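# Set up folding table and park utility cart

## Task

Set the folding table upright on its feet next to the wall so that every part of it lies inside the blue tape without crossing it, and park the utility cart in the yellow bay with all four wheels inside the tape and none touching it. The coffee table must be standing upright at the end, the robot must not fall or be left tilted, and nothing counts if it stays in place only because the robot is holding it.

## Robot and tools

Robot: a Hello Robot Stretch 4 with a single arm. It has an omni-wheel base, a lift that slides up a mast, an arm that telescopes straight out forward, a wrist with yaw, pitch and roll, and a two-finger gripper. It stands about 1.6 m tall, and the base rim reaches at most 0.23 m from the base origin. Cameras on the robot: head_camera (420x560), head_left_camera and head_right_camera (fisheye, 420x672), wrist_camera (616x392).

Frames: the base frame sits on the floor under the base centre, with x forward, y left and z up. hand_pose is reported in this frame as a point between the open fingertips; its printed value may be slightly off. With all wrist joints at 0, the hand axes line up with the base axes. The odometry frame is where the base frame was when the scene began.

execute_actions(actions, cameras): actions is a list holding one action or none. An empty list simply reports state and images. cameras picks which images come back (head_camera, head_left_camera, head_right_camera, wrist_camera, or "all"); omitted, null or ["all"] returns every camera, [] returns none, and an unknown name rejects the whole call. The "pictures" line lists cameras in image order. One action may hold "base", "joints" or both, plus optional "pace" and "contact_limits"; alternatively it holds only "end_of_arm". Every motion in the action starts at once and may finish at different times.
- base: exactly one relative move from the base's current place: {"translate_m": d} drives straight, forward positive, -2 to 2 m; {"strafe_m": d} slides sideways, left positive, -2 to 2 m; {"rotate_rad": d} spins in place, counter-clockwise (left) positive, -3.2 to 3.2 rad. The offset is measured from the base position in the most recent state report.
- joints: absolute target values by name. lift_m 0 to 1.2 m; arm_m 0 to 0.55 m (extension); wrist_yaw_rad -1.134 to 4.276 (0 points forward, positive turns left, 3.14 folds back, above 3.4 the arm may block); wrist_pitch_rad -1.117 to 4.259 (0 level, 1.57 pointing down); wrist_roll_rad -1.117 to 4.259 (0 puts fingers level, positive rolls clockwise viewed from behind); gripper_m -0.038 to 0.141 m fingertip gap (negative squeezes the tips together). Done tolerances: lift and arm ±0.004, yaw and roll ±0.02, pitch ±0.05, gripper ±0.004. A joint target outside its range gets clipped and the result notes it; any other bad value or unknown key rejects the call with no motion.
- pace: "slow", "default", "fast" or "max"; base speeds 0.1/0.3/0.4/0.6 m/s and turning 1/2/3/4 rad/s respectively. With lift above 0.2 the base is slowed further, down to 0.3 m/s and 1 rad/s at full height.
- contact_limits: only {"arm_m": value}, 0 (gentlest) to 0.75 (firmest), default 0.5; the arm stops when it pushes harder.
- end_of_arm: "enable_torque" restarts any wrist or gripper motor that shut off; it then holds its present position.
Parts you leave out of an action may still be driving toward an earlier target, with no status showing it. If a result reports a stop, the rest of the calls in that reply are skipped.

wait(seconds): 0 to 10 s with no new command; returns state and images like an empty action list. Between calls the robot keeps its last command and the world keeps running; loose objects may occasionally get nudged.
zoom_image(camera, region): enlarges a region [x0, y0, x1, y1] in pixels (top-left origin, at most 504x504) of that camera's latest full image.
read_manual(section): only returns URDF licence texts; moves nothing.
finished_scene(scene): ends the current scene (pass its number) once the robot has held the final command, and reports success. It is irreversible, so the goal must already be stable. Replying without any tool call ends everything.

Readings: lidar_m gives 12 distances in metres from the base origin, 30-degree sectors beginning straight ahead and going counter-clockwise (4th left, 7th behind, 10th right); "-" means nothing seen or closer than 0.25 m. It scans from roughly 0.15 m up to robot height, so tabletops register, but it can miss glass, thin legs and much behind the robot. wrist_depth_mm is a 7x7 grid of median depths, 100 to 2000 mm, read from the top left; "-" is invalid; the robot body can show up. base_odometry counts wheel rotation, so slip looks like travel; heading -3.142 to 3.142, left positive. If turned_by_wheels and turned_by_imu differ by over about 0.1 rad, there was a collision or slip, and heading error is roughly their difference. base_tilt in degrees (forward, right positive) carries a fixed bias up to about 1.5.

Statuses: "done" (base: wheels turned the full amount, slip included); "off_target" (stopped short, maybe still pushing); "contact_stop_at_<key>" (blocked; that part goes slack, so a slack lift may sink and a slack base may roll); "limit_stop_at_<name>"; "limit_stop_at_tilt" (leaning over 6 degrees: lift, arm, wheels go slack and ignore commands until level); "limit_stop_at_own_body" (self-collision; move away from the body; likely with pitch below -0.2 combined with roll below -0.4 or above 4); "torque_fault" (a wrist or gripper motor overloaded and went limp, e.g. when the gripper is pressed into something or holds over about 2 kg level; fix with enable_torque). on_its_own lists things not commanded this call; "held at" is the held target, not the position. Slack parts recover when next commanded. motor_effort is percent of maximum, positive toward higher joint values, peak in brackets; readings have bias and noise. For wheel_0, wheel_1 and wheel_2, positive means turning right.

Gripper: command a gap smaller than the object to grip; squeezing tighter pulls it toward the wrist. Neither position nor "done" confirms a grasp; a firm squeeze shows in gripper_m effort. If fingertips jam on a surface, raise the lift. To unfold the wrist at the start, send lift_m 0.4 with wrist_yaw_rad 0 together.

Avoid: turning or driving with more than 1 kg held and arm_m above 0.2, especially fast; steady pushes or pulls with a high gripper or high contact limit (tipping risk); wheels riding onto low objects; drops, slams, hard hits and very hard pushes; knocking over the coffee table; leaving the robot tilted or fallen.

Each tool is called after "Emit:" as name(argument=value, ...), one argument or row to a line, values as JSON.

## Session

Emit:
execute_actions(
  actions=[],
)

Scene clock: 0.00 s.
base_odometry: x=+0.000 y=+0.000 heading=+0.000 (m, m, rad; odometry frame)
turned_by_wheels: +0.000 (rad since the last result)
turned_by_imu: +0.000 (rad since the last result)
base_tilt: forward=-0.4 right=-0.1 (deg)
lidar_m: 1.01 1.03 0.84 0.78 0.84 1.44 1.26 1.09 1.75 1.67 1.47 1.05
base_status: not commanded
joint_positions: lift_m=+0.188 arm_m=-0.002 wrist_yaw_rad=+3.101 wrist_pitch_rad=+0.012 wrist_roll_rad=-0.002 gripper_m=+0.057
joint_status: not commanded
motor_effort: lift_m=+20 arm_m=+0 wrist_yaw_rad=+0 wrist_pitch_rad=-6 wrist_roll_rad=-1 gripper_m=-3 wheel_0=+0 wheel_1=+0 wheel_2=+0 (%)
hand_pose: x=-0.1162 y=+0.0992 z=+0.3627 quat_wxyz=(+0.020, -0.006, -0.001, +1.000) (m; base frame)
wrist_depth_mm: 136 138 - - - - 917 / - 138 - - - - 1182 / 106 138 263 - - - 1205 / 115 138 - - - - 1160 / 1098 1366 - - - - 1430 / 1229 1397 196 1366 198 1336 1118 / 960 878 917 135 931 854 904
pictures: head_camera, head_left_camera, head_right_camera, wrist_camera
Images, in order (width x height): head_camera 420x560, head_left_camera 420x672, head_right_camera 420x672, wrist_camera 616x392.

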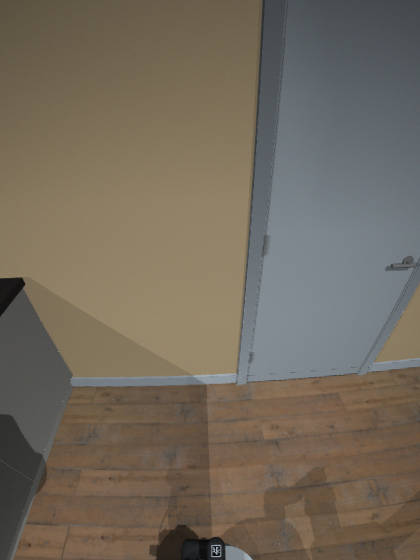

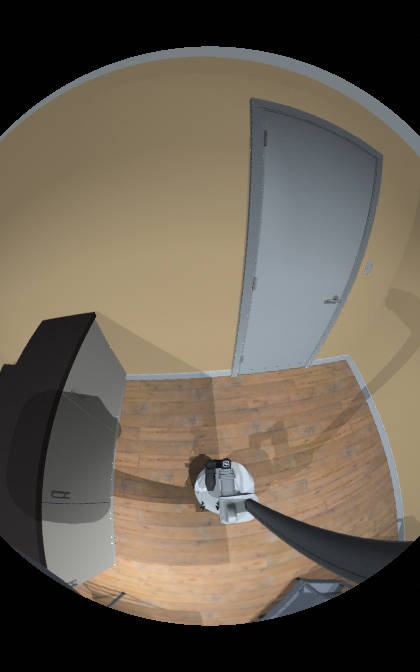

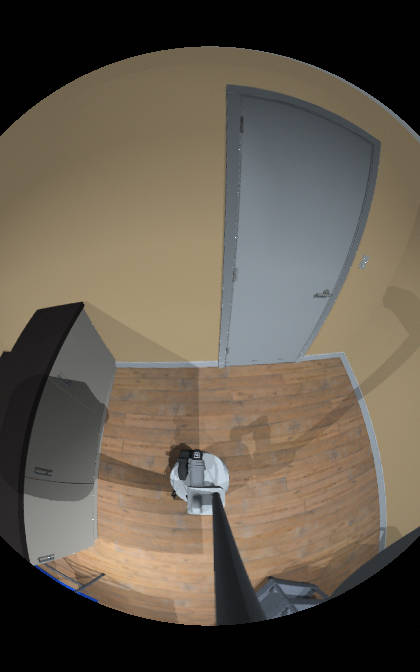

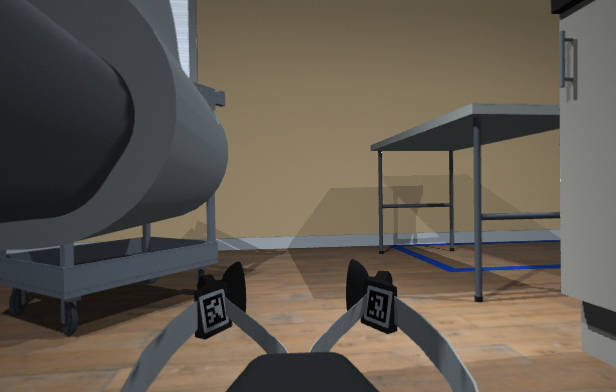

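Emit:
execute_actions(
  actions=[
    {"base":{"rotate_rad":1.63}},
  ],
  cameras=[],
)

Emit:
execute_actions(
  actions=[
    {"base":{"translate_m":0.35}},
  ],
  cameras=[],
)

Emit:
execute_actions(
  actions=[
    {"base":{"strafe_m":1.25}},
  ],
  cameras=["head_left_camera","head_camera"],
)

Scene clock: 3.43 s.
base_odometry: x=+0.000 y=+0.000 heading=+1.630 (m, m, rad; odometry frame)
turned_by_wheels: +1.630 (rad since the last result)
turned_by_imu: +1.607 (rad since the last result)
base_tilt: forward=-0.3 right=-0.1 (deg)
lidar_m: 0.79 0.84 1.42 1.21 1.10 1.75 1.69 1.39 1.04 1.00 1.08 0.83
base_status: done
joint_positions: lift_m=+0.188 arm_m=-0.002 wrist_yaw_rad=+3.101 wrist_pitch_rad=+0.012 wrist_roll_rad=-0.002 gripper_m=+0.057
joint_status: not commanded
motor_effort: lift_m=+21(20) arm_m=+0(0) wrist_yaw_rad=+0(1) wrist_pitch_rad=-7(5) wrist_roll_rad=+0(1) gripper_m=-4(2) wheel_0=-3(7) wheel_1=-1(8) wheel_2=-2(11) (%)
hand_pose: x=-0.1162 y=+0.0992 z=+0.3627 quat_wxyz=(+0.020, -0.006, -0.001, +1.000) (m; base frame)
wrist_depth_mm: 136 138 1756 1863 1808 1863 1863 / - 138 1808 1863 1756 1863 1863 / 106 138 262 1863 1863 1921 1921 / 115 139 1808 1863 1808 1921 1921 / 1618 1756 1808 1863 1863 1863 1921 / 1430 1397 196 1366 198 1336 1336 / 946 891 917 135 904 854 917
pictures: none
No camera images: the call's "cameras" was empty. Leave "cameras" out to get every camera's image.

Scene clock: 6.10 s.
base_odometry: x=-0.021 y=+0.349 heading=+1.630 (m, m, rad; odometry frame)
turned_by_wheels: +0.000 (rad since the last result)
turned_by_imu: -0.002 (rad since the last result)
base_tilt: forward=-0.4 right=+0.0 (deg)
lidar_m: 0.43 0.48 0.68 1.57 1.27 2.10 2.04 1.41 1.06 1.03 0.64 0.46
base_status: done
joint_positions: lift_m=+0.188 arm_m=-0.002 wrist_yaw_rad=+3.101 wrist_pitch_rad=+0.012 wrist_roll_rad=-0.002 gripper_m=+0.057
joint_status: not commanded
motor_effort: lift_m=+21(21) arm_m=+0(0) wrist_yaw_rad=-1(0) wrist_pitch_rad=-4(3) wrist_roll_rad=+1(1) gripper_m=-3(1) wheel_0=+2(8) wheel_1=+1(6) wheel_2=+0(11) (%)
hand_pose: x=-0.1162 y=+0.0992 z=+0.3627 quat_wxyz=(+0.020, -0.006, -0.001, +1.000) (m; base frame)
wrist_depth_mm: 136 138 - - - - - / - 138 - - - - - / 105 138 263 - - - - / 115 139 - - - - - / 1618 - - - - - - / 1397 1430 196 1366 198 1366 1336 / 946 866 931 135 917 854 904
pictures: none
No camera images: the call's "cameras" was empty. Leave "cameras" out to get every camera's image.

Scene clock: 11.60 s.
base_odometry: x=-1.268 y=+0.276 heading=+1.629 (m, m, rad; odometry frame)
turned_by_wheels: +0.000 (rad since the last result)
turned_by_imu: +0.004 (rad since the last result)
base_tilt: forward=-0.5 right=+0.0 (deg)
lidar_m: 0.50 0.52 0.77 1.42 1.51 0.44 0.51 0.80 2.31 1.72 0.71 0.72
base_status: done
joint_positions: lift_m=+0.188 arm_m=-0.002 wrist_yaw_rad=+3.101 wrist_pitch_rad=+0.012 wrist_roll_rad=-0.002 gripper_m=+0.057
joint_status: not commanded
motor_effort: lift_m=+21(21) arm_m=+0(0) wrist_yaw_rad=-1(1) wrist_pitch_rad=-3(5) wrist_roll_rad=+2(1) gripper_m=-3(3) wheel_0=-2(12) wheel_1=-1(11) wheel_2=+0(0) (%)
hand_pose: x=-0.1162 y=+0.0992 z=+0.3627 quat_wxyz=(+0.020, -0.006, -0.001, +1.000) (m; base frame)
wrist_depth_mm: 136 138 788 809 750 - 1808 / - 138 - - - - 1756 / 106 138 262 603 559 - 1863 / 116 139 - - - - 1808 / - - - - - - 1808 / 1430 1160 195 891 198 1205 1336 / 960 866 854 135 549 866 904
pictures: head_camera, head_left_camera
Images, in order (width x height): head_camera 420x560, head_left_camera 420x672.

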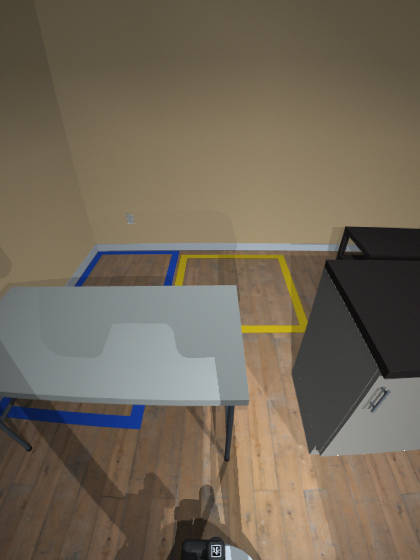

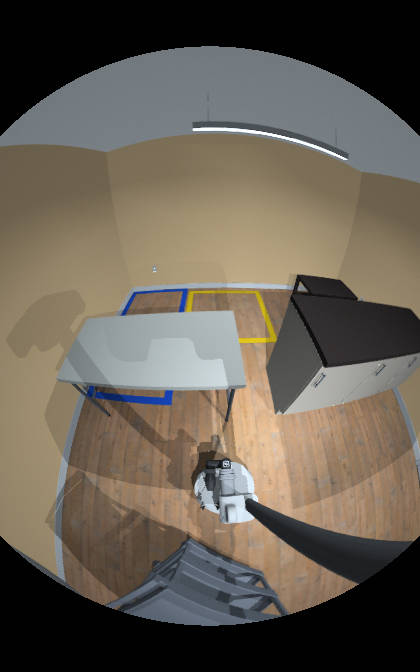

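Same layout.

Emit:
execute_actions(
  actions=[
    {"base":{"translate_m":0.76},"pace":"slow"},
  ],
  cameras=[],
)

Emit:
execute_actions(
  actions=[
    {"base":{"rotate_rad":0.25},"pace":"slow"},
  ],
  cameras=["head_left_camera"],
)

Emit:
execute_actions(
  actions=[
    {"base":{"translate_m":0.9}},
  ],
  cameras=["head_left_camera"],
)

Scene clock: 20.63 s.
base_odometry: x=-1.313 y=+1.034 heading=+1.629 (m, m, rad; odometry frame)
turned_by_wheels: +0.000 (rad since the last result)
turned_by_imu: -0.008 (rad since the last result)
base_tilt: forward=-0.5 right=+0.0 (deg)
lidar_m: 0.25 0.25 0.25 0.25 1.45 1.17 1.15 2.90 0.51 0.49 0.53 0.25
base_status: done
joint_positions: lift_m=+0.188 arm_m=-0.002 wrist_yaw_rad=+3.101 wrist_pitch_rad=+0.012 wrist_roll_rad=-0.002 gripper_m=+0.057
joint_status: not commanded
motor_effort: lift_m=+20(20) arm_m=+0(0) wrist_yaw_rad=-1(0) wrist_pitch_rad=-5(6) wrist_roll_rad=+1(1) gripper_m=-2(3) wheel_0=+4(8) wheel_1=+3(5) wheel_2=-9(12) (%)
hand_pose: x=-0.1162 y=+0.0992 z=+0.3627 quat_wxyz=(+0.020, -0.006, -0.001, +1.000) (m; base frame)
wrist_depth_mm: 136 138 - - - - 1708 / - 138 1618 1366 - - 1756 / 106 138 262 1921 - - 1756 / 115 138 1537 - - - 1756 / - - 1921 1430 - - 1808 / 1430 1397 196 1366 198 1308 1336 / 946 878 931 135 904 854 904
pictures: none
No camera images: the call's "cameras" was empty. Leave "cameras" out to get every camera's image.

Scene clock: 21.90 s.
base_odometry: x=-1.313 y=+1.034 heading=+1.878 (m, m, rad; odometry frame)
turned_by_wheels: +0.249 (rad since the last result)
turned_by_imu: +0.245 (rad since the last result)
base_tilt: forward=-0.5 right=-0.1 (deg)
lidar_m: 0.25 0.25 0.25 0.34 1.64 1.15 1.34 2.62 0.50 0.50 0.25 0.25
base_status: done
joint_positions: lift_m=+0.188 arm_m=-0.002 wrist_yaw_rad=+3.101 wrist_pitch_rad=+0.012 wrist_roll_rad=-0.002 gripper_m=+0.057
joint_status: not commanded
motor_effort: lift_m=+21(20) arm_m=+0(0) wrist_yaw_rad=+0(0) wrist_pitch_rad=-5(4) wrist_roll_rad=+0(2) gripper_m=-2(2) wheel_0=-2(4) wheel_1=-4(7) wheel_2=-10(13) (%)
hand_pose: x=-0.1162 y=+0.0992 z=+0.3627 quat_wxyz=(+0.020, -0.006, -0.001, +1.000) (m; base frame)
wrist_depth_mm: 136 138 - - - - - / - 138 - - 1336 - - / 106 138 262 - 1863 - - / 115 139 - - 1921 - - / - - - 1863 1255 - - / 1430 1397 196 1366 198 1336 1336 / 960 891 931 135 904 842 904
pictures: head_left_camera
Images, in order (width x height): head_left_camera 420x672.

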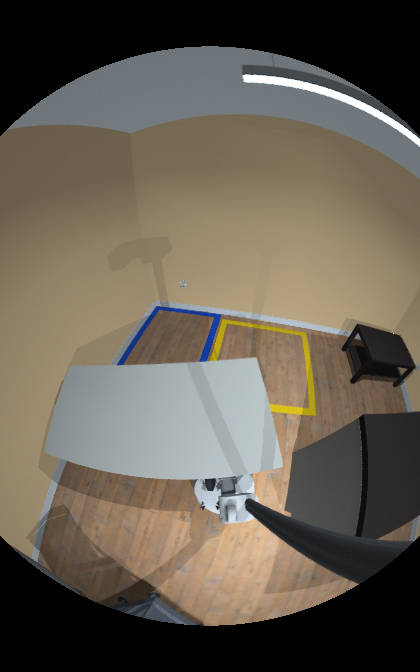

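Scene clock: 26.37 s.
base_odometry: x=-1.585 y=+1.892 heading=+1.878 (m, m, rad; odometry frame)
turned_by_wheels: +0.000 (rad since the last result)
turned_by_imu: -0.002 (rad since the last result)
base_tilt: forward=-0.3 right=-0.1 (deg)
lidar_m: 0.25 0.25 0.25 0.25 0.25 0.26 2.07 0.89 1.03 0.27 0.25 0.25
base_status: done
joint_positions: lift_m=+0.188 arm_m=-0.002 wrist_yaw_rad=+3.100 wrist_pitch_rad=+0.012 wrist_roll_rad=-0.002 gripper_m=+0.057
joint_status: not commanded
motor_effort: lift_m=+21(21) arm_m=+0(0) wrist_yaw_rad=+0(1) wrist_pitch_rad=-6(6) wrist_roll_rad=-1(1) gripper_m=-3(4) wheel_0=+6(13) wheel_1=+5(11) wheel_2=-11(21) (%)
hand_pose: x=-0.1161 y=+0.0992 z=+0.3626 quat_wxyz=(+0.021, -0.006, -0.001, +1.000) (m; base frame)
wrist_depth_mm: 136 138 - - - - 647 / - 138 - - - - - / 106 138 262 - - - - / 115 139 - - - - - / 946 - - - - - - / 1008 1281 195 1397 198 1336 1308 / 931 878 931 135 917 854 917
pictures: head_left_camera
Images, in order (width x height): head_left_camera 420x672.

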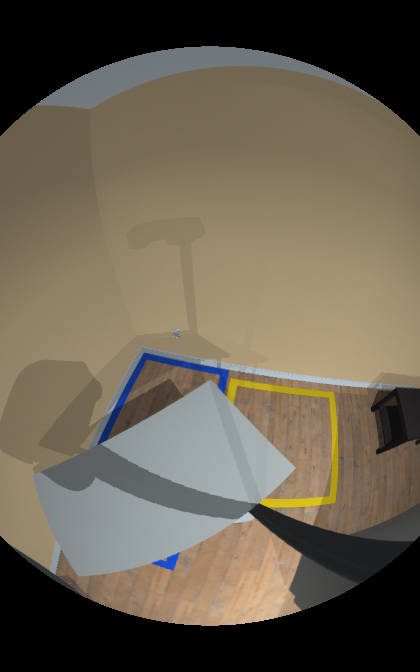

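Emit:
execute_actions(
  actions=[
    {"base":{"translate_m":0.3}},
  ],
  cameras=[],
)

Emit:
execute_actions(
  actions=[
    {"base":{"strafe_m":0.36},"pace":"slow"},
  ],
  cameras=[],
)

Emit:
execute_actions(
  actions=[
    {"base":{"rotate_rad":1.34},"pace":"slow"},
  ],
  cameras=[],
)

Emit:
execute_actions(
  actions=[
    {"base":{"translate_m":-0.75}},
  ],
  cameras=["head_left_camera","head_camera"],
)

Scene clock: 29.13 s.
base_odometry: x=-1.676 y=+2.177 heading=+1.879 (m, m, rad; odometry frame)
turned_by_wheels: +0.001 (rad since the last result)
turned_by_imu: +0.003 (rad since the last result)
base_tilt: forward=-0.5 right=-0.1 (deg)
lidar_m: 0.25 0.25 0.25 0.25 0.25 0.25 2.31 1.15 1.60 1.58 0.25 0.25
base_status: done
joint_positions: lift_m=+0.188 arm_m=-0.002 wrist_yaw_rad=+3.100 wrist_pitch_rad=+0.012 wrist_roll_rad=-0.002 gripper_m=+0.057
joint_status: not commanded
motor_effort: lift_m=+21(20) arm_m=+0(0) wrist_yaw_rad=+0(0) wrist_pitch_rad=-6(6) wrist_roll_rad=-3(0) gripper_m=-2(2) wheel_0=+10(10) wheel_1=+7(10) wheel_2=-4(22) (%)
hand_pose: x=-0.1161 y=+0.0992 z=+0.3626 quat_wxyz=(+0.021, -0.006, -0.001, +1.000) (m; base frame)
wrist_depth_mm: 136 138 - - - 647 647 / - 138 - - - - 1921 / 106 138 263 - - - 1983 / 115 139 - - - - 1921 / 1060 1499 - - - - 1863 / 1118 1366 196 1366 198 1336 1336 / 931 891 931 135 917 854 917
pictures: none
No camera images: the call's "cameras" was empty. Leave "cameras" out to get every camera's image.

Scene clock: 33.87 s.
base_odometry: x=-2.018 y=+2.068 heading=+1.879 (m, m, rad; odometry frame)
turned_by_wheels: +0.000 (rad since the last result)
turned_by_imu: +0.000 (rad since the last result)
base_tilt: forward=-0.4 right=+0.0 (deg)
lidar_m: 0.25 0.25 0.25 0.25 0.25 0.25 2.27 1.36 1.43 1.78 0.25 0.25
base_status: done
joint_positions: lift_m=+0.188 arm_m=-0.002 wrist_yaw_rad=+3.100 wrist_pitch_rad=+0.012 wrist_roll_rad=-0.002 gripper_m=+0.057
joint_status: not commanded
motor_effort: lift_m=+21(20) arm_m=+0(0) wrist_yaw_rad=+0(0) wrist_pitch_rad=-6(5) wrist_roll_rad=+2(1) gripper_m=-5(3) wheel_0=-10(10) wheel_1=+12(13) wheel_2=-3(4) (%)
hand_pose: x=-0.1161 y=+0.0992 z=+0.3626 quat_wxyz=(+0.021, -0.006, -0.001, +1.000) (m; base frame)
wrist_depth_mm: 136 138 - - 634 640 1060 / - 138 - - - - 1308 / 106 138 262 - - - 1281 / 115 139 - - - - 1281 / 1366 - - - - 1863 1229 / 1366 1366 196 1336 199 1366 1160 / 976 891 931 135 931 854 917
pictures: none
No camera images: the call's "cameras" was empty. Leave "cameras" out to get every camera's image.

Scene clock: 36.50 s.
base_odometry: x=-2.018 y=+2.068 heading=-3.066 (m, m, rad; odometry frame)
turned_by_wheels: +1.338 (rad since the last result)
turned_by_imu: +1.319 (rad since the last result)
base_tilt: forward=-0.6 right=+0.0 (deg)
lidar_m: 0.25 0.25 0.25 0.26 1.58 1.35 1.94 1.26 0.25 0.25 0.25 0.25
base_status: done
joint_positions: lift_m=+0.188 arm_m=-0.002 wrist_yaw_rad=+3.100 wrist_pitch_rad=+0.012 wrist_roll_rad=-0.002 gripper_m=+0.057
joint_status: not commanded
motor_effort: lift_m=+21(21) arm_m=+0(0) wrist_yaw_rad=+0(0) wrist_pitch_rad=-5(7) wrist_roll_rad=+1(0) gripper_m=-1(2) wheel_0=-3(9) wheel_1=-2(9) wheel_2=-17(18) (%)
hand_pose: x=-0.1161 y=+0.0992 z=+0.3626 quat_wxyz=(+0.021, -0.006, -0.001, +1.000) (m; base frame)
wrist_depth_mm: 136 138 - - - - - / - 138 - - - 1281 1366 / 106 138 262 - - 1336 1336 / 115 138 - - - 1336 1308 / 1397 - - - 1921 1366 1336 / 1397 1430 196 1336 198 1336 1308 / 946 878 931 135 931 842 904
pictures: none
No camera images: the call's "cameras" was empty. Leave "cameras" out to get every camera's image.

Scene clock: 40.50 s.
base_odometry: x=-1.270 y=+2.124 heading=-3.066 (m, m, rad; odometry frame)
turned_by_wheels: +0.000 (rad since the last result)
turned_by_imu: +0.000 (rad since the last result)
base_tilt: forward=-0.4 right=+0.0 (deg)
lidar_m: 0.68 0.83 2.23 2.24 0.83 1.08 1.20 1.19 0.90 0.86 0.92 0.67
base_status: done
joint_positions: lift_m=+0.188 arm_m=-0.002 wrist_yaw_rad=+3.100 wrist_pitch_rad=+0.012 wrist_roll_rad=-0.002 gripper_m=+0.057
joint_status: not commanded
motor_effort: lift_m=+21(20) arm_m=+0(0) wrist_yaw_rad=-1(0) wrist_pitch_rad=-5(3) wrist_roll_rad=-1(0) gripper_m=-2(1) wheel_0=-3(8) wheel_1=-3(6) wheel_2=+1(14) (%)
hand_pose: x=-0.1161 y=+0.0992 z=+0.3626 quat_wxyz=(+0.021, -0.006, -0.001, +1.000) (m; base frame)
wrist_depth_mm: 136 138 - - - - 878 / - 138 - - - 1281 878 / 106 138 262 - - 1281 891 / 115 138 1499 - - 1281 891 / 1366 1863 1808 - - 1281 891 / 1308 1397 196 1366 198 1205 891 / 946 878 931 135 904 866 854
pictures: head_camera, head_left_camera
Images, in order (width x height): head_camera 420x560, head_left_camera 420x672.

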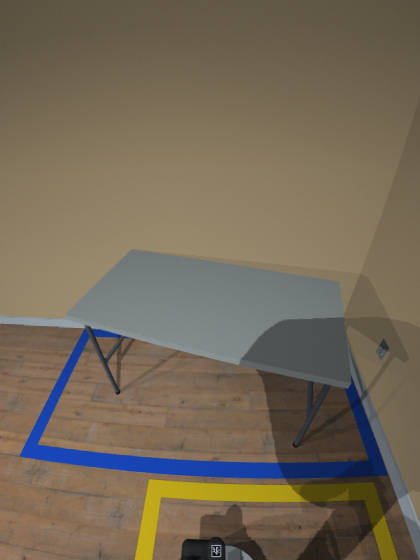

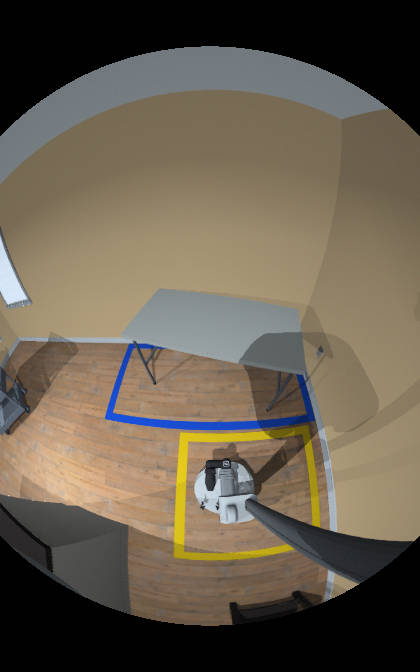

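Pull the left end ~0.2.

Emit:
execute_actions(
  actions=[
    {"base":{"strafe_m":0.5},"joints":{"lift_m":0.56,"wrist_yaw_rad":0,"wrist_roll_rad":1.57,"gripper_m":0.13}},
  ],
  cameras=[],
)

Emit:
execute_actions(
  actions=[
    {"base":{"translate_m":0.22},"joints":{"arm_m":0.22}},
  ],
  cameras=["wrist_camera"],
)

Emit:
execute_actions(
  actions=[
    {"joints":{"gripper_m":-0.02}},
  ],
  cameras=[],
)

Emit:
execute_actions(
  actions=[
    {"joints":{"arm_m":0.05},"pace":"slow"},
  ],
  cameras=[],
)

Emit:
execute_actions(
  actions=[
    {"joints":{"gripper_m":0.13}},
  ],
  cameras=[],
)

Emit:
execute_actions(
  actions=[
    {"base":{"translate_m":-0.15},"joints":{"arm_m":0}},
  ],
  cameras=["head_left_camera","head_camera"],
)

Scene clock: 43.73 s.
base_odometry: x=-1.233 y=+1.626 heading=-3.067 (m, m, rad; odometry frame)
turned_by_wheels: +0.000 (rad since the last result)
turned_by_imu: +0.001 (rad since the last result)
base_tilt: forward=-0.4 right=+0.1 (deg)
lidar_m: 0.83 1.61 1.74 1.77 0.55 0.47 1.20 1.30 1.39 1.36 0.95 0.82
base_status: done
joint_positions: lift_m=+0.560 arm_m=-0.002 wrist_yaw_rad=+0.000 wrist_pitch_rad=+0.012 wrist_roll_rad=+1.570 gripper_m=+0.130
joint_status: all done
motor_effort: lift_m=+24(26) arm_m=+0(0) wrist_yaw_rad=-1(8) wrist_pitch_rad=-5(6) wrist_roll_rad=+0(8) gripper_m=+1(1) wheel_0=-2(10) wheel_1=+0(10) wheel_2=+0(0) (%)
hand_pose: x=+0.4570 y=-0.0873 z=+0.7345 quat_wxyz=(+0.707, +0.707, +0.004, -0.004) (m; base frame)
wrist_depth_mm: 1205 1205 1229 1229 1281 1281 976 / 1205 1229 1229 1255 1281 1281 991 / 1229 1255 1255 1308 1308 1308 1008 / 1255 1255 1255 1281 1308 1281 1008 / 1281 1281 1308 1308 1308 1281 991 / 1255 206 1308 1281 750 820 960 / 1255 1308 1336 130 1336 1281 1008
pictures: none
No camera images: the call's "cameras" was empty. Leave "cameras" out to get every camera's image.

Scene clock: 45.90 s.
base_odometry: x=-1.452 y=+1.609 heading=-3.066 (m, m, rad; odometry frame)
turned_by_wheels: +0.000 (rad since the last result)
turned_by_imu: -0.001 (rad since the last result)
base_tilt: forward=-0.5 right=+0.1 (deg)
lidar_m: 0.63 1.37 1.96 1.70 0.84 0.66 1.11 1.49 1.42 1.37 0.70 0.61
base_status: done
joint_positions: lift_m=+0.560 arm_m=+0.219 wrist_yaw_rad=+0.000 wrist_pitch_rad=+0.012 wrist_roll_rad=+1.570 gripper_m=+0.130
joint_status: all done
motor_effort: lift_m=+24(24) arm_m=+8(9) wrist_yaw_rad=-1(2) wrist_pitch_rad=-6(5) wrist_roll_rad=+1(2) gripper_m=-2(3) wheel_0=+3(8) wheel_1=+2(6) wheel_2=-2(12) (%)
hand_pose: x=+0.6780 y=-0.0874 z=+0.7346 quat_wxyz=(+0.707, +0.707, +0.004, -0.004) (m; base frame)
wrist_depth_mm: 809 809 820 153 831 854 842 / 809 820 831 160 831 854 842 / 809 820 831 167 854 866 878 / 820 831 842 176 866 878 878 / 842 831 842 185 878 878 878 / 842 205 854 192 200 878 866 / 842 842 866 131 878 904 891
pictures: wrist_camera
Images, in order (width x height): wrist_camera 616x392.

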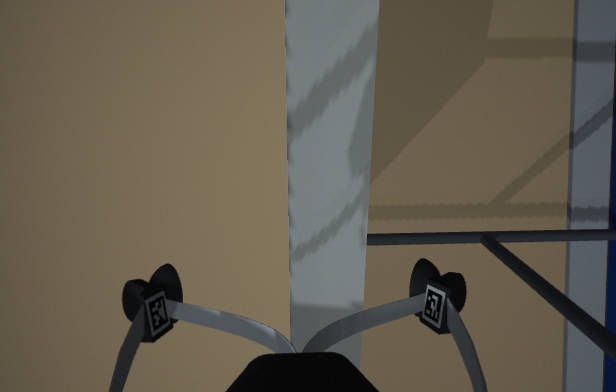

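Scene clock: 48.23 s.
base_odometry: x=-1.452 y=+1.609 heading=-3.066 (m, m, rad; odometry frame)
turned_by_wheels: +0.000 (rad since the last result)
turned_by_imu: -0.001 (rad since the last result)
base_tilt: forward=-0.3 right=+0.0 (deg)
lidar_m: 0.65 1.36 1.97 1.69 0.83 0.64 1.10 1.52 1.42 1.36 0.70 0.60
base_status: not commanded
joint_positions: lift_m=+0.560 arm_m=+0.219 wrist_yaw_rad=+0.003 wrist_pitch_rad=+0.024 wrist_roll_rad=+1.570 gripper_m=-0.019
joint_status: all done
on_its_own: wrist_pitch_rad is at rest, and its effort (-40) is outside its rest range (-23 to +23)
motor_effort: lift_m=+24(24) arm_m=+4(8) wrist_yaw_rad=-9(9) wrist_pitch_rad=-40(43) wrist_roll_rad=-1(0) gripper_m=-27(24) wheel_0=+2(3) wheel_1=+2(2) wheel_2=-1(2) (%)
hand_pose: x=+0.6789 y=-0.0865 z=+0.7311 quat_wxyz=(+0.707, +0.707, +0.009, -0.007) (m; base frame)
wrist_depth_mm: 788 788 809 145 820 842 842 / 788 798 831 152 854 854 866 / 798 820 820 159 854 878 866 / 809 820 831 167 866 878 878 / 809 831 854 177 854 878 866 / 820 842 186 186 184 891 866 / 831 831 866 190 878 904 904
pictures: none
No camera images: the call's "cameras" was empty. Leave "cameras" out to get every camera's image.

Scene clock: 51.23 s.
base_odometry: x=-1.452 y=+1.609 heading=-3.066 (m, m, rad; odometry frame)
turned_by_wheels: +0.000 (rad since the last result)
turned_by_imu: -0.001 (rad since the last result)
base_tilt: forward=-0.4 right=+0.1 (deg)
lidar_m: 0.47 0.53 1.97 1.72 0.82 0.67 1.11 1.49 1.43 1.37 0.56 0.47
base_status: not commanded
joint_positions: lift_m=+0.560 arm_m=+0.052 wrist_yaw_rad=+0.003 wrist_pitch_rad=+0.024 wrist_roll_rad=+1.570 gripper_m=-0.019
joint_status: all done
on_its_own: wrist_pitch_rad is at rest, and its effort (-41) is outside its rest range (-23 to +23)
motor_effort: lift_m=+24(24) arm_m=-12(12) wrist_yaw_rad=-9(10) wrist_pitch_rad=-41(41) wrist_roll_rad=+2(2) gripper_m=-26(28) wheel_0=+1(2) wheel_1=+2(2) wheel_2=+0(1) (%)
hand_pose: x=+0.5117 y=-0.0865 z=+0.7310 quat_wxyz=(+0.707, +0.707, +0.010, -0.007) (m; base frame)
wrist_depth_mm: 946 946 976 161 991 1008 976 / 946 960 976 166 1025 1042 960 / 960 976 991 171 1008 1042 976 / 976 976 1008 176 1025 1042 976 / 976 991 1008 182 1042 1060 960 / 991 1008 185 187 186 1078 917 / 991 991 1008 190 1078 1060 991
pictures: none
No camera images: the call's "cameras" was empty. Leave "cameras" out to get every camera's image.

Scene clock: 53.57 s.
base_odometry: x=-1.452 y=+1.609 heading=-3.066 (m, m, rad; odometry frame)
turned_by_wheels: +0.000 (rad since the last result)
turned_by_imu: -0.001 (rad since the last result)
base_tilt: forward=-0.4 right=-0.1 (deg)
lidar_m: 0.47 0.53 1.95 1.72 0.85 0.65 1.09 1.51 1.42 1.37 0.56 0.46
base_status: not commanded
joint_positions: lift_m=+0.560 arm_m=+0.051 wrist_yaw_rad=+0.000 wrist_pitch_rad=+0.012 wrist_roll_rad=+1.570 gripper_m=+0.130
joint_status: all done
motor_effort: lift_m=+24(24) arm_m=-4(12) wrist_yaw_rad=+0(9) wrist_pitch_rad=-7(43) wrist_roll_rad=+1(2) gripper_m=+1(28) wheel_0=+2(2) wheel_1=+1(2) wheel_2=+0(0) (%)
hand_pose: x=+0.5101 y=-0.0875 z=+0.7344 quat_wxyz=(+0.707, +0.707, +0.004, -0.004) (m; base frame)
wrist_depth_mm: 976 960 991 163 1008 1008 976 / 960 976 991 167 1008 1025 991 / 976 976 991 173 1008 1025 1008 / 991 991 1008 178 1060 1042 1008 / 976 991 1025 183 1042 1060 946 / 991 205 1042 187 200 1060 946 / 1008 1025 1042 130 1060 1078 976
pictures: none
No camera images: the call's "cameras" was empty. Leave "cameras" out to get every camera's image.

Scene clock: 55.40 s.
base_odometry: x=-1.303 y=+1.620 heading=-3.067 (m, m, rad; odometry frame)
turned_by_wheels: +0.000 (rad since the last result)
turned_by_imu: -0.001 (rad since the last result)
base_tilt: forward=-0.5 right=+0.1 (deg)
lidar_m: 0.59 1.51 2.00 1.71 0.65 0.53 1.18 1.38 1.41 1.35 0.74 0.61
base_status: done
joint_positions: lift_m=+0.560 arm_m=+0.001 wrist_yaw_rad=+0.000 wrist_pitch_rad=+0.012 wrist_roll_rad=+1.570 gripper_m=+0.130
joint_status: all done
motor_effort: lift_m=+24(24) arm_m=-8(9) wrist_yaw_rad=-1(1) wrist_pitch_rad=-4(7) wrist_roll_rad=+0(2) gripper_m=+0(2) wheel_0=-2(8) wheel_1=-3(7) wheel_2=+2(11) (%)
hand_pose: x=+0.4608 y=-0.0874 z=+0.7345 quat_wxyz=(+0.707, +0.707, +0.004, -0.004) (m; base frame)
wrist_depth_mm: 1118 1160 1160 1160 1182 1182 991 / 1160 1160 1205 1182 1205 1205 1008 / 1182 1160 1205 1205 1205 1205 1008 / 1182 1182 1182 1205 1205 1229 1008 / 1160 1182 1205 1229 1229 1229 991 / 1182 206 1229 404 1229 1205 976 / 1229 1255 1229 131 1255 1281 878
pictures: head_camera, head_left_camera
Images, in order (width x height): head_camera 420x560, head_left_camera 420x672.

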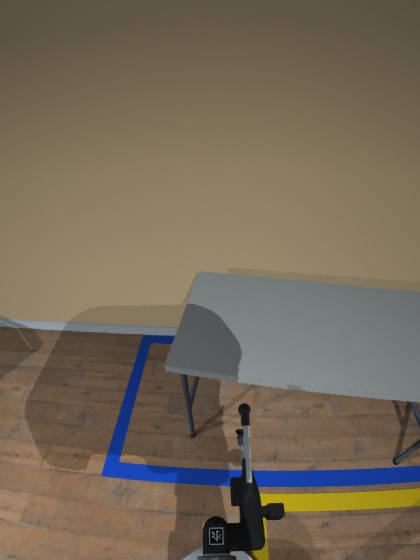

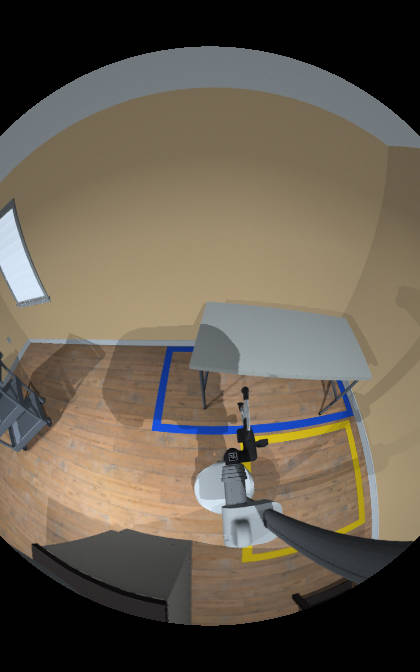

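Emit:
execute_actions(
  actions=[
    {"base":{"translate_m":-0.07},"joints":{"gripper_m":0,"wrist_roll_rad":0,"lift_m":0.55}},
  ],
  cameras=[],
)

Emit:
execute_actions(
  actions=[
    {"base":{"strafe_m":-0.7}},
  ],
  cameras=[],
)

Emit:
execute_actions(
  actions=[
    {"joints":{"arm_m":0.19},"pace":"slow"},
  ],
  cameras=["head_camera","wrist_camera"],
)

Scene clock: 57.77 s.
base_odometry: x=-1.233 y=+1.626 heading=-3.067 (m, m, rad; odometry frame)
turned_by_wheels: +0.000 (rad since the last result)
turned_by_imu: -0.001 (rad since the last result)
base_tilt: forward=-0.4 right=+0.0 (deg)
lidar_m: 0.68 1.58 1.78 1.75 0.54 0.46 1.18 1.30 1.42 1.35 0.82 0.68
base_status: done
joint_positions: lift_m=+0.550 arm_m=+0.001 wrist_yaw_rad=+0.000 wrist_pitch_rad=+0.012 wrist_roll_rad=+0.000 gripper_m=+0.000
joint_status: all done
motor_effort: lift_m=+18(23) arm_m=-8(8) wrist_yaw_rad=+0(0) wrist_pitch_rad=-5(5) wrist_roll_rad=-1(5) gripper_m=-4(6) wheel_0=-3(6) wheel_1=-1(7) wheel_2=+2(11) (%)
hand_pose: x=+0.4608 y=-0.0874 z=+0.7250 quat_wxyz=(+1.000, +0.000, +0.006, +0.000) (m; base frame)
wrist_depth_mm: 1281 1281 1308 1255 1229 1281 1281 / 1281 1281 1281 1308 1281 1281 1255 / 1308 1281 1308 1255 1229 1281 1255 / 1308 1281 1308 1308 1281 1281 1308 / 1281 508 480 455 442 424 418 / 1308 1308 1255 195 1281 1281 1255 / 1336 1308 1281 132 1255 1281 1336
pictures: none
No camera images: the call's "cameras" was empty. Leave "cameras" out to get every camera's image.

Scene clock: 61.43 s.
base_odometry: x=-1.285 y=+2.324 heading=-3.067 (m, m, rad; odometry frame)
turned_by_wheels: +0.000 (rad since the last result)
turned_by_imu: -0.003 (rad since the last result)
base_tilt: forward=-0.4 right=+0.1 (deg)
lidar_m: 0.53 0.62 1.00 1.44 1.03 1.38 1.21 0.94 0.69 0.65 0.71 0.54
base_status: done
joint_positions: lift_m=+0.550 arm_m=+0.001 wrist_yaw_rad=+0.000 wrist_pitch_rad=+0.012 wrist_roll_rad=+0.000 gripper_m=+0.000
joint_status: not commanded
motor_effort: lift_m=+18(18) arm_m=-8(8) wrist_yaw_rad=-1(1) wrist_pitch_rad=-5(3) wrist_roll_rad=+1(1) gripper_m=-4(5) wheel_0=+2(11) wheel_1=+0(10) wheel_2=+0(1) (%)
hand_pose: x=+0.4608 y=-0.0874 z=+0.7250 quat_wxyz=(+1.000, +0.000, +0.006, +0.000) (m; base frame)
wrist_depth_mm: 1255 1229 1255 1255 1229 1229 904 / 1229 1205 1255 1205 1229 1229 917 / 1229 1229 1255 1229 1229 1255 904 / 1255 1255 1255 1281 1255 1255 917 / 359 345 332 317 309 297 312 / 1255 1255 324 195 831 334 842 / 1255 1281 1255 132 1229 1138 931
pictures: none
No camera images: the call's "cameras" was empty. Leave "cameras" out to get every camera's image.

Scene clock: 64.63 s.
base_odometry: x=-1.285 y=+2.324 heading=-3.067 (m, m, rad; odometry frame)
turned_by_wheels: +0.000 (rad since the last result)
turned_by_imu: -0.002 (rad since the last result)
base_tilt: forward=-0.5 right=+0.0 (deg)
lidar_m: 0.65 0.72 1.10 1.48 1.03 1.38 1.21 0.92 0.68 0.66 0.71 0.65
base_status: not commanded
joint_positions: lift_m=+0.550 arm_m=+0.188 wrist_yaw_rad=-0.012 wrist_pitch_rad=+0.011 wrist_roll_rad=+0.000 gripper_m=+0.000
joint_status: all done
on_its_own: wrist_yaw_rad is at rest, and its effort (+34) is outside its rest range (-13 to +13)
motor_effort: lift_m=+18(18) arm_m=+13(16) wrist_yaw_rad=+34(34) wrist_pitch_rad=-2(5) wrist_roll_rad=+0(3) gripper_m=+1(7) wheel_0=+3(3) wheel_1=+1(1) wheel_2=-6(6) (%)
hand_pose: x=+0.6460 y=-0.0909 z=+0.7254 quat_wxyz=(+1.000, +0.000, +0.005, -0.006) (m; base frame)
wrist_depth_mm: 1025 1042 1042 1060 1060 1060 917 / 1060 1060 1042 1042 1060 1042 904 / 1042 1060 1042 1042 1060 1060 917 / 1042 1042 1025 1060 1060 1078 931 / 314 304 298 291 285 279 274 / 247 243 238 204 230 229 225 / 1060 1060 1060 141 1078 1060 544
pictures: head_camera, wrist_camera
Images, in order (width x height): head_camera 420x560, wrist_camera 616x392.

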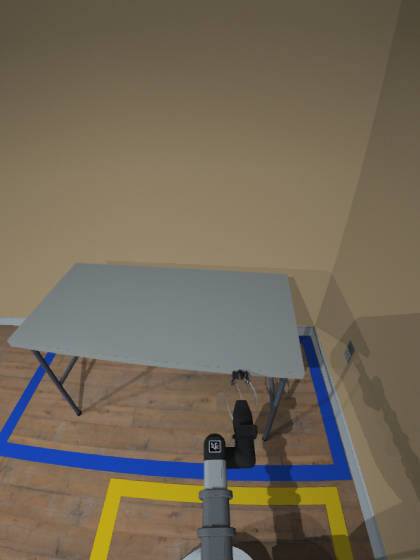

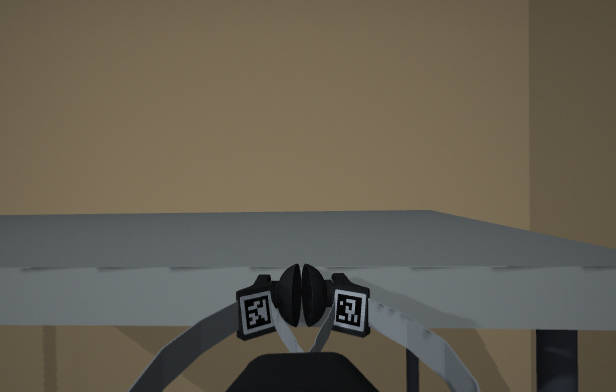

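Emit:
execute_actions(
  actions=[
    {"joints":{"arm_m":0,"wrist_pitch_rad":1.57}},
  ],
  cameras=[],
)

Emit:
execute_actions(
  actions=[
    {"base":{"strafe_m":1.9},"joints":{"wrist_roll_rad":1.57,"gripper_m":0.13},"pace":"fast"},
  ],
  cameras=[],
)

Emit:
execute_actions(
  actions=[
    {"base":{"translate_m":1.1},"pace":"fast"},
  ],
  cameras=[],
)

Emit:
execute_actions(
  actions=[
    {"base":{"rotate_rad":-1.55}},
  ],
  cameras=["head_camera"],
)

Emit:
execute_actions(
  actions=[
    {"base":{"translate_m":-1.7},"pace":"fast"},
  ],
  cameras=["head_right_camera"],
)

Scene clock: 66.53 s.
base_odometry: x=-1.285 y=+2.324 heading=-3.066 (m, m, rad; odometry frame)
turned_by_wheels: +0.001 (rad since the last result)
turned_by_imu: +0.000 (rad since the last result)
base_tilt: forward=-0.4 right=+0.1 (deg)
lidar_m: 0.63 0.71 1.10 1.46 1.02 1.40 1.21 0.92 0.70 0.66 0.70 0.65
base_status: not commanded
joint_positions: lift_m=+0.550 arm_m=+0.001 wrist_yaw_rad=+0.000 wrist_pitch_rad=+1.570 wrist_roll_rad=+0.000 gripper_m=+0.000
joint_status: all done
motor_effort: lift_m=+18(18) arm_m=-8(11) wrist_yaw_rad=+0(34) wrist_pitch_rad=+0(19) wrist_roll_rad=+0(1) gripper_m=-6(5) wheel_0=+3(3) wheel_1=+0(1) wheel_2=+0(6) (%)
hand_pose: x=+0.1726 y=-0.0874 z=+0.4400 quat_wxyz=(+0.707, +0.000, +0.707, +0.000) (m; base frame)
wrist_depth_mm: 640 654 654 668 668 676 683 / 654 647 668 668 668 683 683 / 647 654 654 668 676 683 683 / 647 654 661 661 676 683 676 / 640 654 452 455 668 683 683 / 647 442 445 196 676 676 691 / 640 442 449 131 469 683 683
pictures: none
No camera images: the call's "cameras" was empty. Leave "cameras" out to get every camera's image.

Scene clock: 72.43 s.
base_odometry: x=-1.143 y=+0.429 heading=-3.067 (m, m, rad; odometry frame)
turned_by_wheels: +0.000 (rad since the last result)
turned_by_imu: +0.007 (rad since the last result)
base_tilt: forward=-0.4 right=+0.0 (deg)
lidar_m: 1.57 1.68 0.66 0.76 2.25 2.20 1.17 0.48 0.50 2.56 1.27 1.51
base_status: done
joint_positions: lift_m=+0.550 arm_m=+0.001 wrist_yaw_rad=+0.000 wrist_pitch_rad=+1.570 wrist_roll_rad=+1.570 gripper_m=+0.130
joint_status: all done
motor_effort: lift_m=+18(18) arm_m=-8(8) wrist_yaw_rad=+0(1) wrist_pitch_rad=+1(1) wrist_roll_rad=+2(3) gripper_m=+0(5) wheel_0=+0(12) wheel_1=-3(13) wheel_2=+0(0) (%)
hand_pose: x=+0.1726 y=-0.0874 z=+0.4400 quat_wxyz=(+0.501, +0.500, +0.500, -0.499) (m; base frame)
wrist_depth_mm: 647 647 661 668 661 683 683 / 647 654 654 668 676 683 676 / 647 661 668 661 676 676 683 / 647 654 668 661 455 459 683 / 654 661 654 452 455 462 357 / 654 211 661 459 218 462 466 / 661 661 661 129 455 459 469
pictures: none
No camera images: the call's "cameras" was empty. Leave "cameras" out to get every camera's image.

Scene clock: 76.47 s.
base_odometry: x=-2.240 y=+0.347 heading=-3.066 (m, m, rad; odometry frame)
turned_by_wheels: +0.000 (rad since the last result)
turned_by_imu: -0.005 (rad since the last result)
base_tilt: forward=-0.4 right=+0.0 (deg)
lidar_m: 0.45 0.52 0.76 2.06 0.78 0.78 1.49 1.51 1.05 1.03 0.65 0.49
base_status: done
joint_positions: lift_m=+0.550 arm_m=+0.001 wrist_yaw_rad=+0.000 wrist_pitch_rad=+1.570 wrist_roll_rad=+1.570 gripper_m=+0.130
joint_status: not commanded
motor_effort: lift_m=+19(19) arm_m=-8(8) wrist_yaw_rad=-1(0) wrist_pitch_rad=-1(0) wrist_roll_rad=+2(0) gripper_m=+0(3) wheel_0=+3(8) wheel_1=+2(7) wheel_2=-1(15) (%)
hand_pose: x=+0.1726 y=-0.0874 z=+0.4399 quat_wxyz=(+0.501, +0.500, +0.500, -0.499) (m; base frame)
wrist_depth_mm: 469 661 654 668 661 668 676 / 469 647 661 661 661 683 683 / 480 661 661 676 661 676 683 / 477 654 668 668 452 459 683 / 488 661 668 452 459 459 359 / 492 212 668 455 218 459 466 / 496 654 661 129 455 455 469
pictures: none
No camera images: the call's "cameras" was empty. Leave "cameras" out to get every camera's image.

Scene clock: 78.50 s.
base_odometry: x=-2.240 y=+0.347 heading=+1.667 (m, m, rad; odometry frame)
turned_by_wheels: -1.550 (rad since the last result)
turned_by_imu: -1.530 (rad since the last result)
base_tilt: forward=-0.4 right=+0.0 (deg)
lidar_m: 1.05 0.65 0.46 0.48 0.50 0.76 2.06 0.78 0.78 1.49 1.52 1.06
base_status: done
joint_positions: lift_m=+0.550 arm_m=+0.001 wrist_yaw_rad=+0.000 wrist_pitch_rad=+1.570 wrist_roll_rad=+1.570 gripper_m=+0.130
joint_status: not commanded
motor_effort: lift_m=+19(19) arm_m=-8(8) wrist_yaw_rad=-1(0) wrist_pitch_rad=-1(1) wrist_roll_rad=+1(1) gripper_m=+0(0) wheel_0=+3(8) wheel_1=+0(10) wheel_2=+2(9) (%)
hand_pose: x=+0.1726 y=-0.0874 z=+0.4399 quat_wxyz=(+0.501, +0.500, +0.500, -0.499) (m; base frame)
wrist_depth_mm: 647 654 668 661 668 676 676 / 647 654 661 668 668 676 691 / 640 661 654 668 668 683 683 / 661 654 661 668 459 462 683 / 647 661 661 455 455 459 357 / 661 212 661 452 219 459 466 / 647 661 668 129 455 455 466
pictures: head_camera
Images, in order (width x height): head_camera 420x560.

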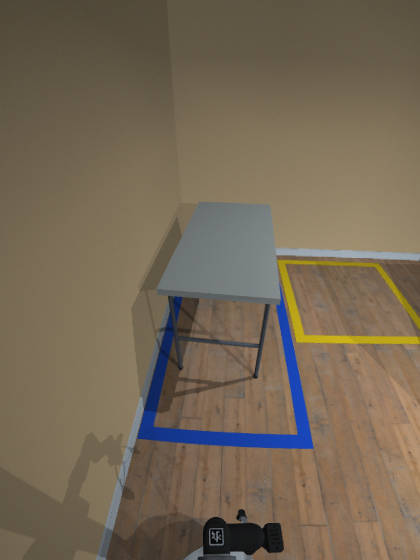

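Scene clock: 84.03 s.
base_odometry: x=-2.077 y=-1.346 heading=+1.667 (m, m, rad; odometry frame)
turned_by_wheels: +0.000 (rad since the last result)
turned_by_imu: +0.002 (rad since the last result)
base_tilt: forward=-0.2 right=+0.0 (deg)
lidar_m: 1.87 0.79 0.61 0.59 0.49 0.38 0.37 0.40 0.61 2.32 0.82 0.82
base_status: done
joint_positions: lift_m=+0.550 arm_m=+0.001 wrist_yaw_rad=+0.000 wrist_pitch_rad=+1.570 wrist_roll_rad=+1.570 gripper_m=+0.130
joint_status: not commanded
motor_effort: lift_m=+19(19) arm_m=-8(8) wrist_yaw_rad=+0(1) wrist_pitch_rad=+1(1) wrist_roll_rad=+2(2) gripper_m=+0(1) wheel_0=-3(8) wheel_1=-2(7) wheel_2=+0(14) (%)
hand_pose: x=+0.1725 y=-0.0874 z=+0.4399 quat_wxyz=(+0.501, +0.500, +0.500, -0.499) (m; base frame)
wrist_depth_mm: 647 654 654 661 668 683 676 / 654 654 661 661 668 676 691 / 647 647 654 668 668 668 683 / 647 661 661 661 455 459 683 / 654 654 668 455 452 462 357 / 654 211 654 455 218 462 462 / 647 661 661 129 459 459 466
pictures: head_right_camera
Images, in order (width x height): head_right_camera 420x672.

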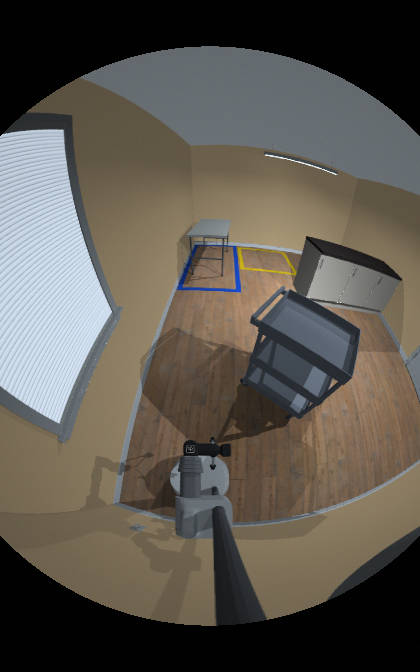

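Emit:
execute_actions(
  actions=[
    {"base":{"rotate_rad":-0.09},"joints":{"lift_m":1.15}},
  ],
  cameras=[],
)

Emit:
execute_actions(
  actions=[
    {"base":{"strafe_m":-0.75},"joints":{"arm_m":0.4}},
  ],
)

Scene clock: 87.50 s.
base_odometry: x=-2.077 y=-1.345 heading=+1.577 (m, m, rad; odometry frame)
turned_by_wheels: -0.089 (rad since the last result)
turned_by_imu: -0.090 (rad since the last result)
base_tilt: forward=-0.5 right=-0.1 (deg)
lidar_m: 2.53 0.86 0.63 0.60 0.54 0.39 0.36 0.39 0.54 1.53 0.83 0.81
base_status: done
joint_positions: lift_m=+1.150 arm_m=+0.001 wrist_yaw_rad=+0.000 wrist_pitch_rad=+1.570 wrist_roll_rad=+1.570 gripper_m=+0.130
joint_status: all done
motor_effort: lift_m=+24(25) arm_m=-8(8) wrist_yaw_rad=-1(1) wrist_pitch_rad=+0(0) wrist_roll_rad=+1(0) gripper_m=+0(1) wheel_0=+2(5) wheel_1=+0(6) wheel_2=+4(7) (%)
hand_pose: x=+0.1725 y=-0.0874 z=+1.0395 quat_wxyz=(+0.501, +0.500, +0.500, -0.499) (m; base frame)
wrist_depth_mm: 778 1098 1229 1281 1255 1118 798 / 1078 1229 1255 1255 1229 1160 798 / 1205 1229 1229 1281 1255 1138 798 / 1255 1205 1255 1281 1060 1025 788 / 1255 1229 1255 1042 1060 1025 357 / 1229 211 1229 1255 218 1025 809 / 1255 1281 1255 130 1281 1098 820
pictures: none
No camera images: the call's "cameras" was empty. Leave "cameras" out to get every camera's image.

Scene clock: 91.33 s.
base_odometry: x=-1.327 y=-1.340 heading=+1.577 (m, m, rad; odometry frame)
turned_by_wheels: +0.000 (rad since the last result)
turned_by_imu: -0.004 (rad since the last result)
base_tilt: forward=-0.5 right=+0.1 (deg)
lidar_m: 0.44 0.62 1.40 1.34 0.53 0.39 0.37 0.41 0.54 1.52 2.40 0.70
base_status: done
joint_positions: lift_m=+1.150 arm_m=+0.399 wrist_yaw_rad=+0.000 wrist_pitch_rad=+1.570 wrist_roll_rad=+1.570 gripper_m=+0.130
joint_status: all done
motor_effort: lift_m=+23(24) arm_m=+8(8) wrist_yaw_rad=-1(1) wrist_pitch_rad=-1(2) wrist_roll_rad=-2(0) gripper_m=+1(0) wheel_0=+1(11) wheel_1=-2(9) wheel_2=+0(3) (%)
hand_pose: x=+0.5698 y=-0.0874 z=+1.0395 quat_wxyz=(+0.501, +0.500, +0.500, -0.499) (m; base frame)
wrist_depth_mm: 1229 1229 1255 1229 1281 1281 1255 / 430 1255 1255 1281 1255 1281 1255 / 459 466 1255 1255 1281 1281 1281 / 459 459 469 1281 1281 1078 1205 / 459 462 469 469 1281 1078 1205 / 459 212 469 473 219 1060 1308 / 459 466 469 129 1281 1281 1308
pictures: head_camera, head_left_camera, head_right_camera, wrist_camera
Images, in order (width x height): head_camera 420x560, head_left_camera 420x672, head_right_camera 420x672, wrist_camera 616x392.

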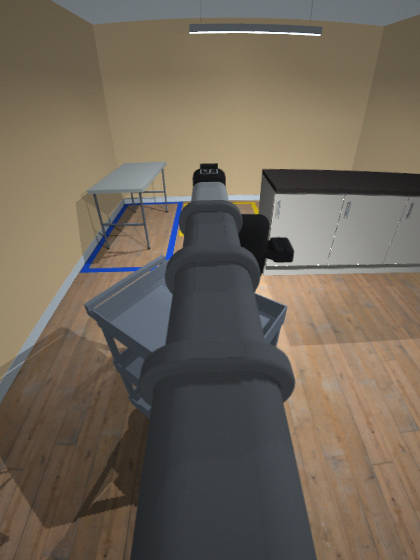

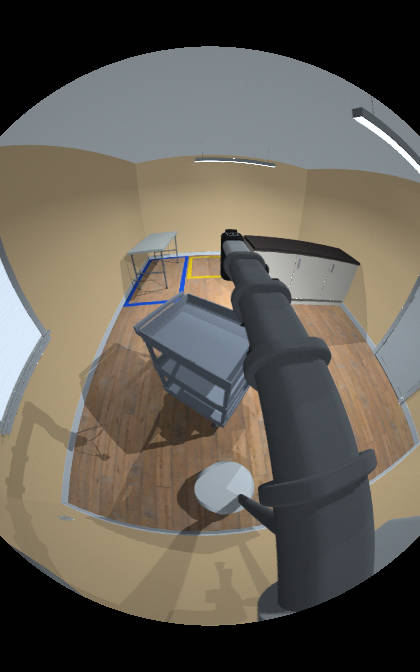

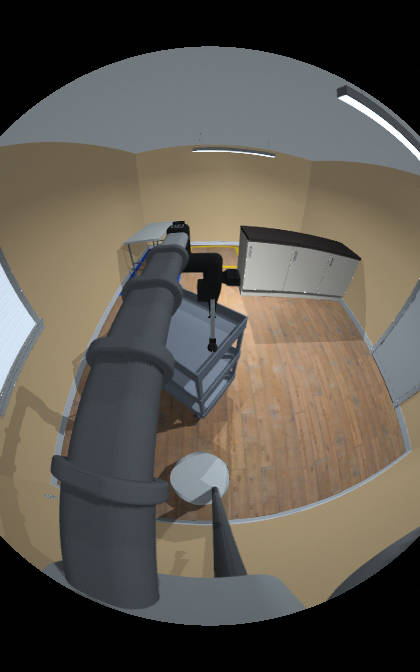

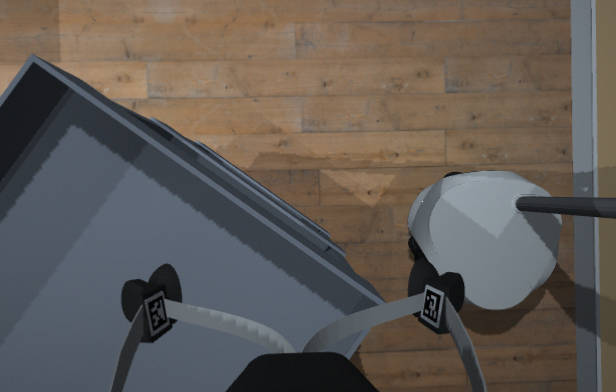

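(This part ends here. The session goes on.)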